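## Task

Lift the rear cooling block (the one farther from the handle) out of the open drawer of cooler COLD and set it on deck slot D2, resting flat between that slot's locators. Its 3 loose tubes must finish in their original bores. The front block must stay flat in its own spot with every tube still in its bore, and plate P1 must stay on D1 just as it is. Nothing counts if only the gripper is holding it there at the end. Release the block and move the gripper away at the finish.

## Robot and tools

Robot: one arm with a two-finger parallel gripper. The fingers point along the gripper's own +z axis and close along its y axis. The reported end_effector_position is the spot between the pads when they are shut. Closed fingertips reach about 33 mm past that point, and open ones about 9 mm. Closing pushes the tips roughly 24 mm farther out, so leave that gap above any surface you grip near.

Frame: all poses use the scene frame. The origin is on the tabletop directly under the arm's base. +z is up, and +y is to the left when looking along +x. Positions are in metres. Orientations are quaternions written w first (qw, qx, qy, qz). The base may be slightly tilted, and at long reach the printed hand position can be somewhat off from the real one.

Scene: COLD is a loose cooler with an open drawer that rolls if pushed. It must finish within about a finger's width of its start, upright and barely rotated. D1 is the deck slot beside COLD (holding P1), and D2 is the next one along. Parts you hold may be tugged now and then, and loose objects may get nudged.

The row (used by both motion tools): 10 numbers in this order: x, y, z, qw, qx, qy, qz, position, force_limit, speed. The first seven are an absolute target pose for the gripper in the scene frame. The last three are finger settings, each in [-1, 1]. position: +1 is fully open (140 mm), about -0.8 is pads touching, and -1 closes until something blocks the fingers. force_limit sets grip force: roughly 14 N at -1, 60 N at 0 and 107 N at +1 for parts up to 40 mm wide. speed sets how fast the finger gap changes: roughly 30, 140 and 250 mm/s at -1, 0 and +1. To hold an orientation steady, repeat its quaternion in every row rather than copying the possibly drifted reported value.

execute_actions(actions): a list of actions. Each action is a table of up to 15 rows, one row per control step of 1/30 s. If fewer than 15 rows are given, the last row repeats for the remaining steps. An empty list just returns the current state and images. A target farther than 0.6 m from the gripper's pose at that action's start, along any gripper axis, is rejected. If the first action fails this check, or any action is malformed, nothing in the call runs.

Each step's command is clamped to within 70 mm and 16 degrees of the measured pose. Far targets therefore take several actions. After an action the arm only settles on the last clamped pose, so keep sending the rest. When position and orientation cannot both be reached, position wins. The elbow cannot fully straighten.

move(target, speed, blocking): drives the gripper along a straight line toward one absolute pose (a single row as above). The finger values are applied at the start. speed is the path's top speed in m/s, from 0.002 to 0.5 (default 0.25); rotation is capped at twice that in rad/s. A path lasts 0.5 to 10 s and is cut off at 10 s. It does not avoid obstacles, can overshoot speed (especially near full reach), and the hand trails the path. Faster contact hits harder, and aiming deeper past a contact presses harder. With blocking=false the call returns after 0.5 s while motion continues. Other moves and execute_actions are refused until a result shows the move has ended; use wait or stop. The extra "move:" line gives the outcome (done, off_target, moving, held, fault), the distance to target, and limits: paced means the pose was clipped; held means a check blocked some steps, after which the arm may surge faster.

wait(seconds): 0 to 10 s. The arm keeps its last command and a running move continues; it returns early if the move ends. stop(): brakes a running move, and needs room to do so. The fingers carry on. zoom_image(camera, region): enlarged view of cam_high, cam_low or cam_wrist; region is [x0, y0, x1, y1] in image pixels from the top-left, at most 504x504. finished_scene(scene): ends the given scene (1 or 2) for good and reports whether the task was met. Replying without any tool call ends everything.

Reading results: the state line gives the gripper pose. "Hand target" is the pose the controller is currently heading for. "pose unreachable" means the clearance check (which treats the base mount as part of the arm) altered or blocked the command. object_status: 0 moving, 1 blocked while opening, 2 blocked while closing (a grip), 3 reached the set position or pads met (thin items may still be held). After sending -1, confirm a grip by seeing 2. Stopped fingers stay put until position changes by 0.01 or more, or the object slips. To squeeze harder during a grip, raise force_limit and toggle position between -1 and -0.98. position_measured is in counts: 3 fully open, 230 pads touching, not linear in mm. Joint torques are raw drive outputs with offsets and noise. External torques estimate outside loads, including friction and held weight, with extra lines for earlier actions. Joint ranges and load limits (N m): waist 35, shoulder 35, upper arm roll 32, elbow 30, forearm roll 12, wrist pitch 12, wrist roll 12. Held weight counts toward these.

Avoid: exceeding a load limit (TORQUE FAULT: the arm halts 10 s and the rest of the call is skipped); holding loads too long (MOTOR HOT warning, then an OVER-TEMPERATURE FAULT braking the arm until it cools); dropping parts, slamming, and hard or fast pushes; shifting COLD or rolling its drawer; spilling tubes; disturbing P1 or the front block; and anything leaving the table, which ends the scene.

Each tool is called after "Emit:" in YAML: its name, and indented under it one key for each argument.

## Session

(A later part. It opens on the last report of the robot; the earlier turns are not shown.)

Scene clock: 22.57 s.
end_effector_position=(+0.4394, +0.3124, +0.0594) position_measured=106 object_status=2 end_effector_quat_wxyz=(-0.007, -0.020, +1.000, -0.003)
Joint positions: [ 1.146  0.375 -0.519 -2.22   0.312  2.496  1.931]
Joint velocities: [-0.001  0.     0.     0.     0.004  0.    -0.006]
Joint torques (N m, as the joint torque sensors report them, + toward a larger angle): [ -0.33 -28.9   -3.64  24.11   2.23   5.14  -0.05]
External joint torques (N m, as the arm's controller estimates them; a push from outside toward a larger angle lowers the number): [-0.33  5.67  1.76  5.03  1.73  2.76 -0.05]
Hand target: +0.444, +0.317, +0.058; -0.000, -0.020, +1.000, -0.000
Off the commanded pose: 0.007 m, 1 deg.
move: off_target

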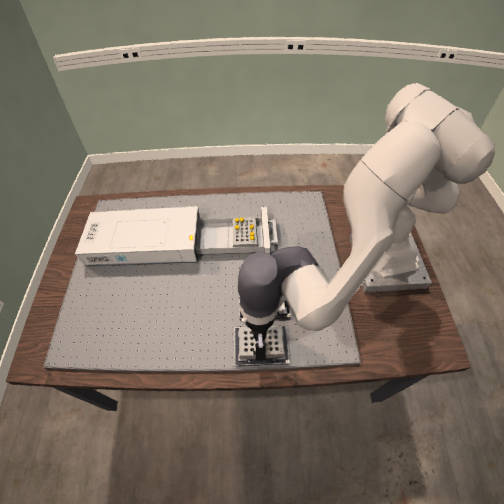

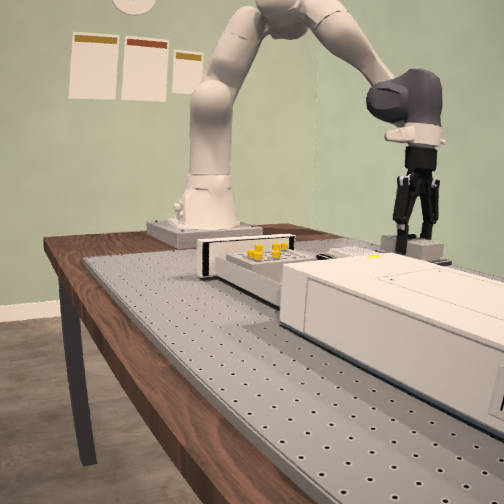

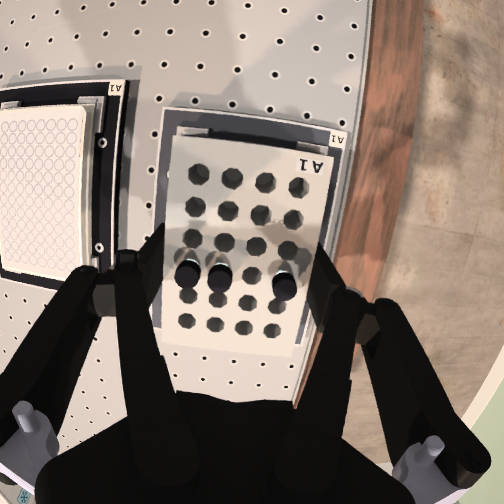

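Emit:
move:
  target: [0.4405,0.315,0.064,0,0.02,-1,0,-1,0.8,-1]
  speed: 0.01

Emit:
move:
  target: [0.4405,0.315,0.057,0,0.02,-1,0,-1,0.8,-1]
  speed: 0.008

Emit:
zoom_image:
  camera: "cam_high"
  region: [220,305,305,375]

Emit:
zoom_image:
  camera: "cam_low"
  region: [370,210,470,280]

Scene clock: 23.63 s.
end_effector_position=(+0.4387, +0.3120, +0.0595) position_measured=106 object_status=2 end_effector_quat_wxyz=(-0.003, -0.021, +1.000, -0.003)
Joint positions: [ 1.158  0.37  -0.528 -2.231  0.309  2.508  1.934]
Joint velocities: [ 0.005  0.    -0.006 -0.002  0.     0.003  0.   ]
Joint torques (N m, as the joint torque sensors report them, + toward a larger angle): [  1.82 -38.72  -7.89  20.2   -0.07   2.59   0.1 ]
External joint torques (N m, as the arm's controller estimates them; a push from outside toward a larger angle lowers the number): [ 1.98 -4.44 -2.35  1.19 -0.58  0.19  0.09]
Hand target: +0.440, +0.315, +0.064; +0.000, -0.020, +1.000, -0.000
Off the commanded pose: 0.006 m, 1 deg.
move: off_target

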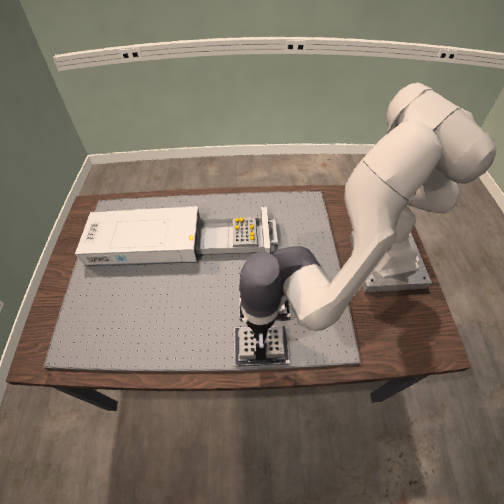

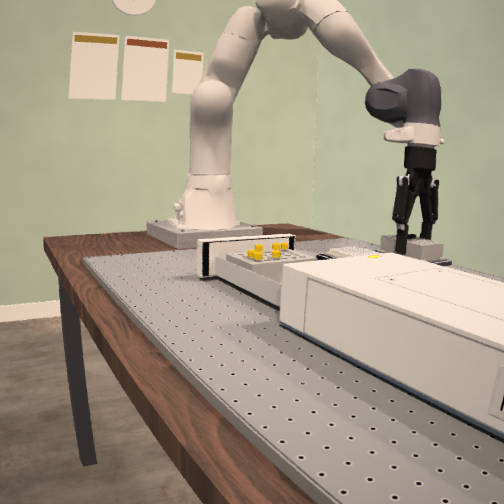

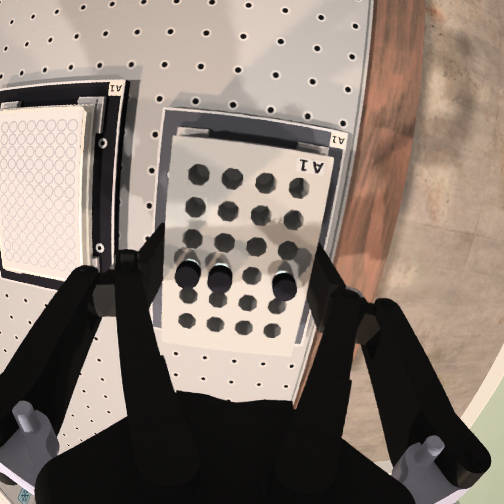

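Scene clock: 24.47 s.
end_effector_position=(+0.4392, +0.3122, +0.0591) position_measured=106 object_status=2 end_effector_quat_wxyz=(-0.003, -0.020, +1.000, -0.002)
Joint positions: [ 1.156  0.371 -0.526 -2.231  0.316  2.511  1.929]
Joint velocities: [-0.002 -0.    -0.001  0.002  0.001 -0.    -0.002]
Joint torques (N m, as the joint torque sensors report them, + toward a larger angle): [  0.19 -30.62  -3.6   20.42   2.12   4.21  -0.07]
External joint torques (N m, as the arm's controller estimates them; a push from outside toward a larger angle lowers the number): [ 0.29  3.79  1.93  1.35  1.61  1.8  -0.07]
Hand target: +0.440, +0.315, +0.057; -0.000, -0.020, +1.000, -0.000
Off the commanded pose: 0.004 m, 0 deg.
move: off_target

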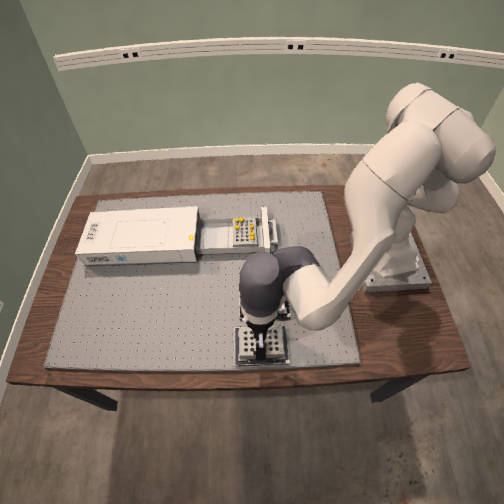

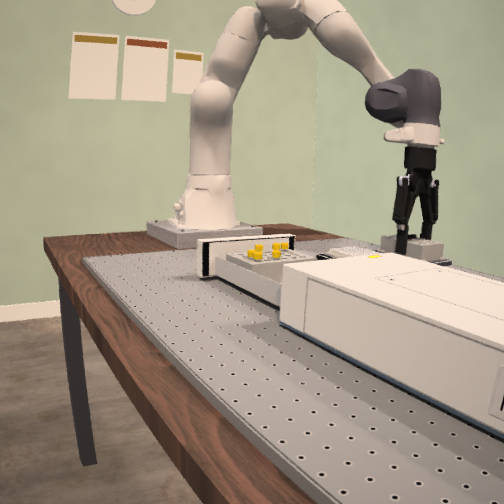

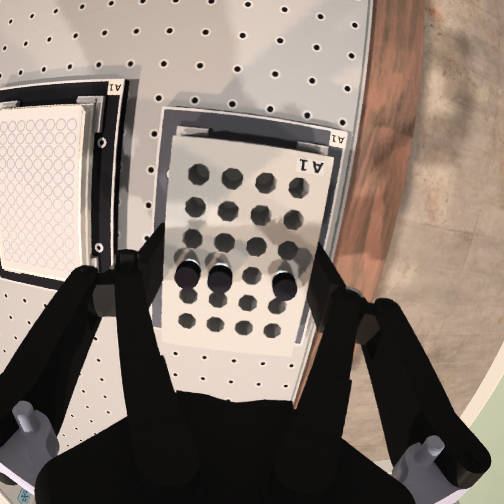

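Region (220, 305, 305, 375) of cam_high's 504x504 image, scaled by 5.929, with more detail than that image has; it fills the top 415 rows of this view, and the rest is white.

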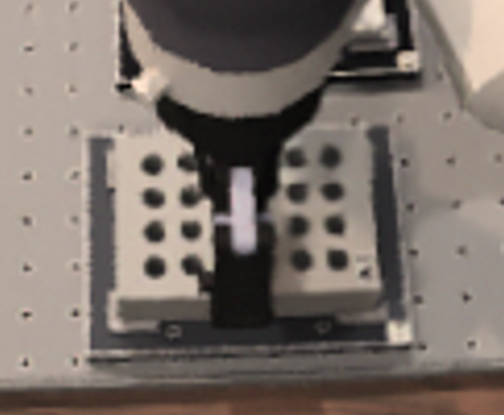

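Region (370, 210, 470, 280) of cam_low's 504x504 image, scaled by 5.040, with more detail than that image has; it fills the top 353 rows of this view, and the rest is white.

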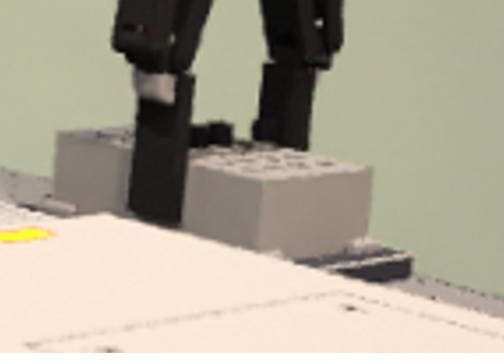

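Probably already seated. Release and inspect.

Emit:
move:
  target: [0.439,0.312,0.06,0,0.02,-1,0,0.4,0,-0.5]
  speed: 0.01

Emit:
move:
  target: [0.47,0.312,0.22,0,0.02,-1,0,0.4,0,-0.5]
  speed: 0.15

Emit:
zoom_image:
  camera: "cam_high"
  region: [220,305,305,375]

Emit:
zoom_image:
  camera: "cam_wrist"
  region: [160,80,340,260]

Scene clock: 25.23 s.
end_effector_position=(+0.4382, +0.3117, +0.0589) position_measured=78 object_status=3 end_effector_quat_wxyz=(-0.002, -0.020, +1.000, -0.001)
Joint positions: [ 1.158  0.367 -0.527 -2.239  0.315  2.518  1.929]
Joint velocities: [ 0.001 -0.001 -0.001 -0.002  0.001  0.006  0.001]
Joint torques (N m, as the joint torque sensors report them, + toward a larger angle): [  0.93 -35.31  -6.59  18.06   0.03   2.78  -0.01]
External joint torques (N m, as the arm's controller estimates them; a push from outside toward a larger angle lowers the number): [ 0.96 -1.29 -1.23 -0.79 -0.46  0.4  -0.01]
Hand target: +0.439, +0.312, +0.060; +0.000, -0.020, +1.000, -0.000
Off the commanded pose: 0.001 m, 0 deg.
move: done

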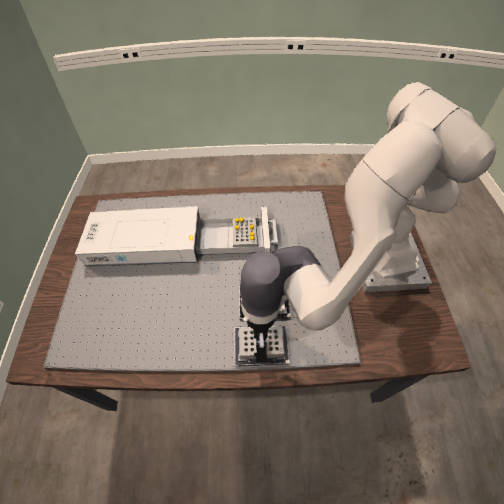

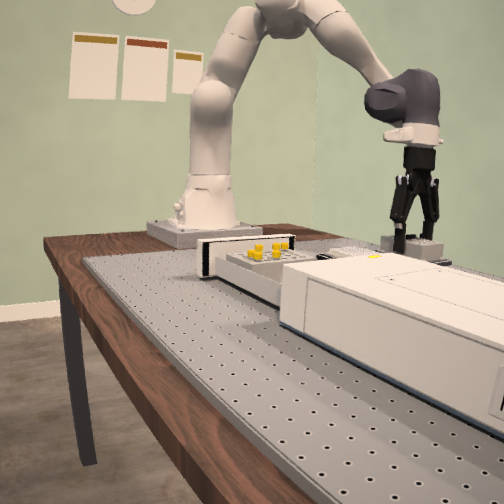

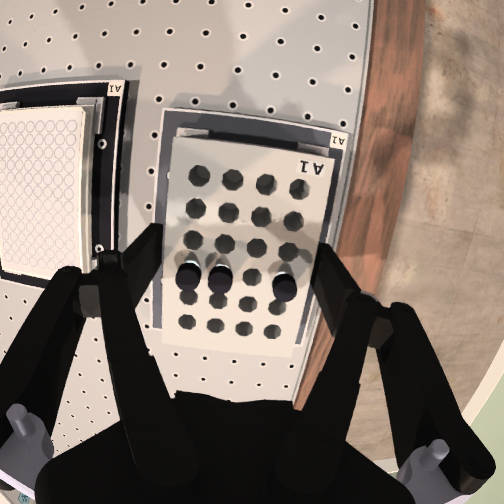

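Scene clock: 26.97 s.
end_effector_position=(+0.4721, +0.3136, +0.2190) position_measured=78 object_status=3 end_effector_quat_wxyz=(+0.002, -0.023, +1.000, +0.001)
Joint positions: [ 1.213  0.149 -0.647 -2.044  0.105  2.151  2.039]
Joint velocities: [ 0.    -0.    -0.001 -0.    -0.001 -0.011  0.011]
Joint torques (N m, as the joint torque sensors report them, + toward a larger angle): [  1.08 -29.95  -3.6   24.78   0.1    2.02   0.12]
External joint torques (N m, as the arm's controller estimates them; a push from outside toward a larger angle lowers the number): [ 1.16 -0.2  -0.83  1.51 -0.61 -0.39  0.12]
Hand target: +0.472, +0.313, +0.219; +0.001, -0.020, +1.000, -0.000
Off the commanded pose: 0.003 m, 0 deg.
move: done

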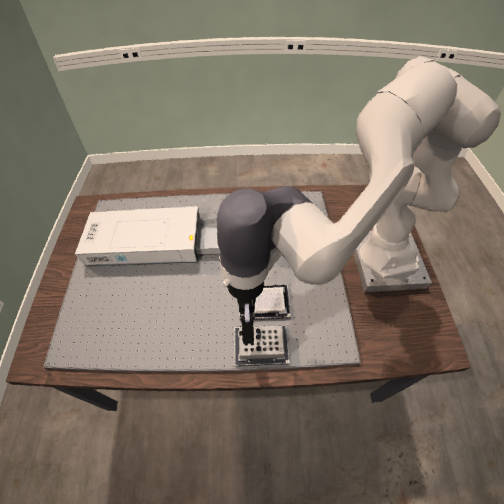

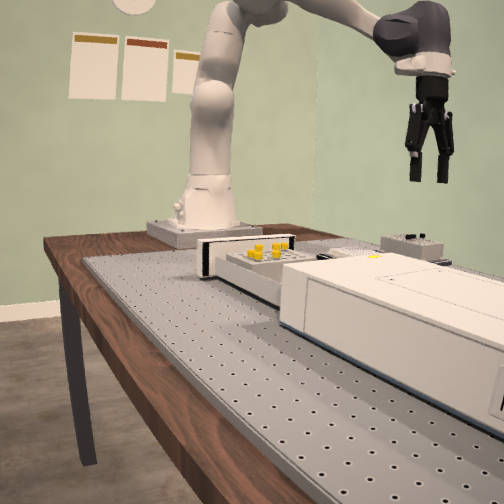

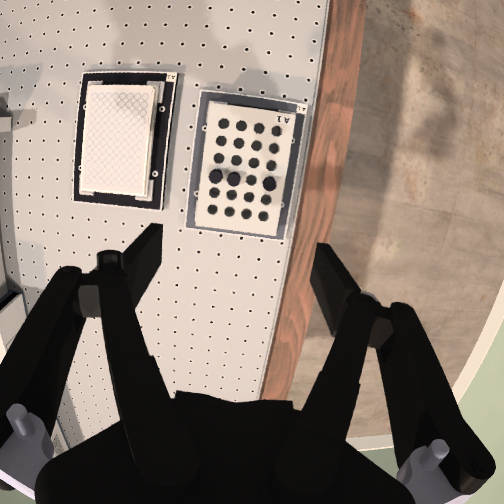

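Region (220, 305, 305, 375) of cam_high's 504x504 image, scaled by 5.929, with more detail than that image has; it fills the top 415 rows of this view, and the rest is white.

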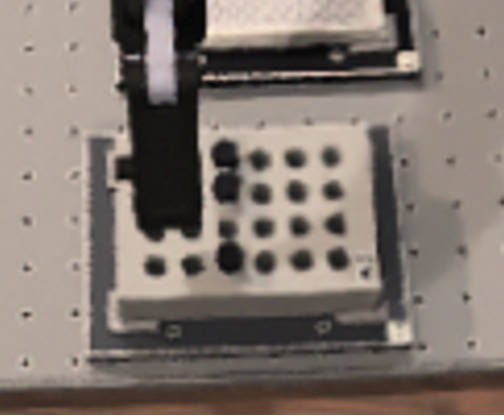

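Region (160, 80, 340, 260) of cam_wrist's 504x504 image, scaled by 2.800, with more detail than that image has.

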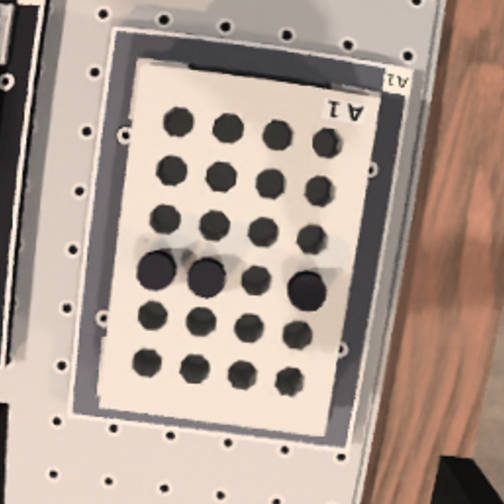

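Verify from the +x,+y side.

Emit:
move:
  target: [0.62,0.40,0.16,0,0.02,-1,0,0.4,0,-0.5]

Emit:
zoom_image:
  camera: "cam_wrist"
  region: [60,0,300,160]

Emit:
zoom_image:
  camera: "cam_low"
  region: [375,225,455,275]

Scene clock: 28.57 s.
end_effector_position=(+0.6213, +0.4020, +0.1618) position_measured=78 object_status=3 end_effector_quat_wxyz=(+0.001, -0.014, +1.000, +0.002)
Joint positions: [ 0.896  0.788 -0.478 -1.251  0.359  1.947  1.947]
Joint velocities: [-0.002  0.002  0.     0.001  0.    -0.009 -0.002]
Joint torques (N m, as the joint torque sensors report them, + toward a larger angle): [ -1.23 -50.24  -7.81  24.33   0.96   1.97  -0.24]
External joint torques (N m, as the arm's controller estimates them; a push from outside toward a larger angle lowers the number): [-1.07  1.74  0.98  1.25  0.18 -0.47 -0.24]
Hand target: +0.620, +0.401, +0.160; -0.002, -0.016, +1.000, +0.001
Off the commanded pose: 0.003 m, 1 deg.
move: done

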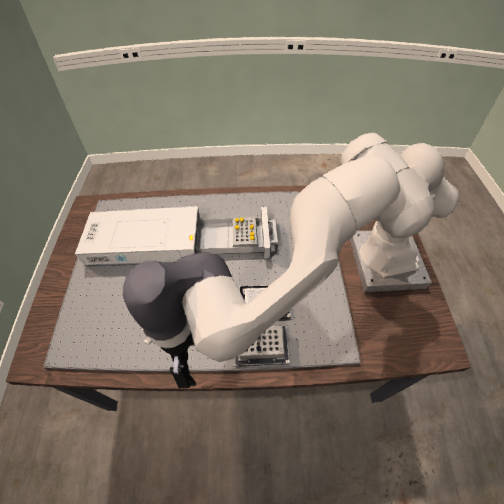

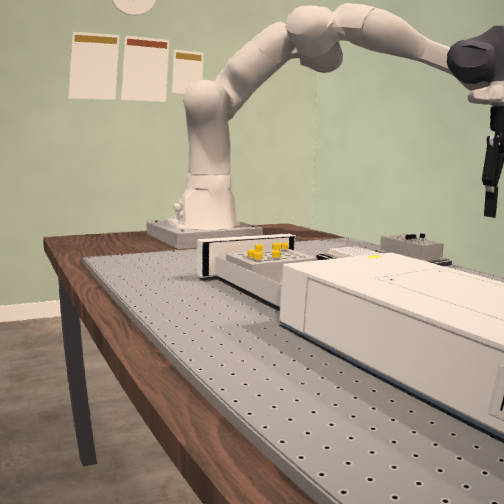

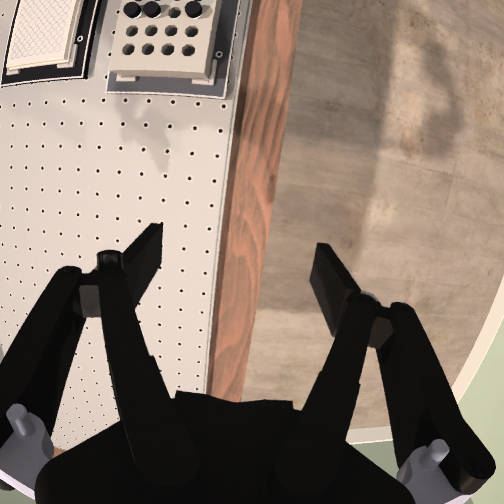

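Region (60, 0, 300, 160) of cam_wrist's 504x504 image, scaled by 2.100, with more detail than that image has.

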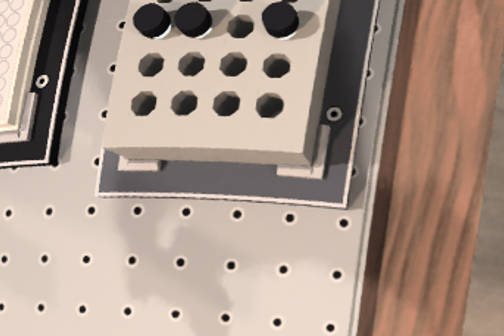

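Region (375, 225, 455, 275) of cam_low's 504x504 image, scaled by 6.300, with more detail than that image has; it fills the top 315 rows of this view, and the rest is white.

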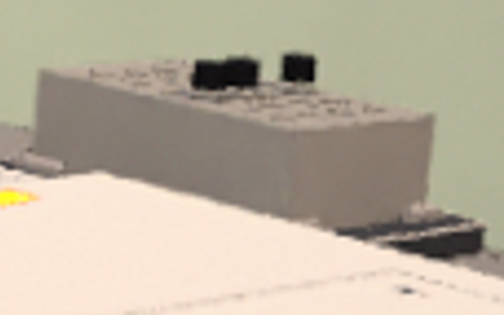

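Seated.

Emit:
finished_scene:
  scene: 1

The scene is finished: the task was done.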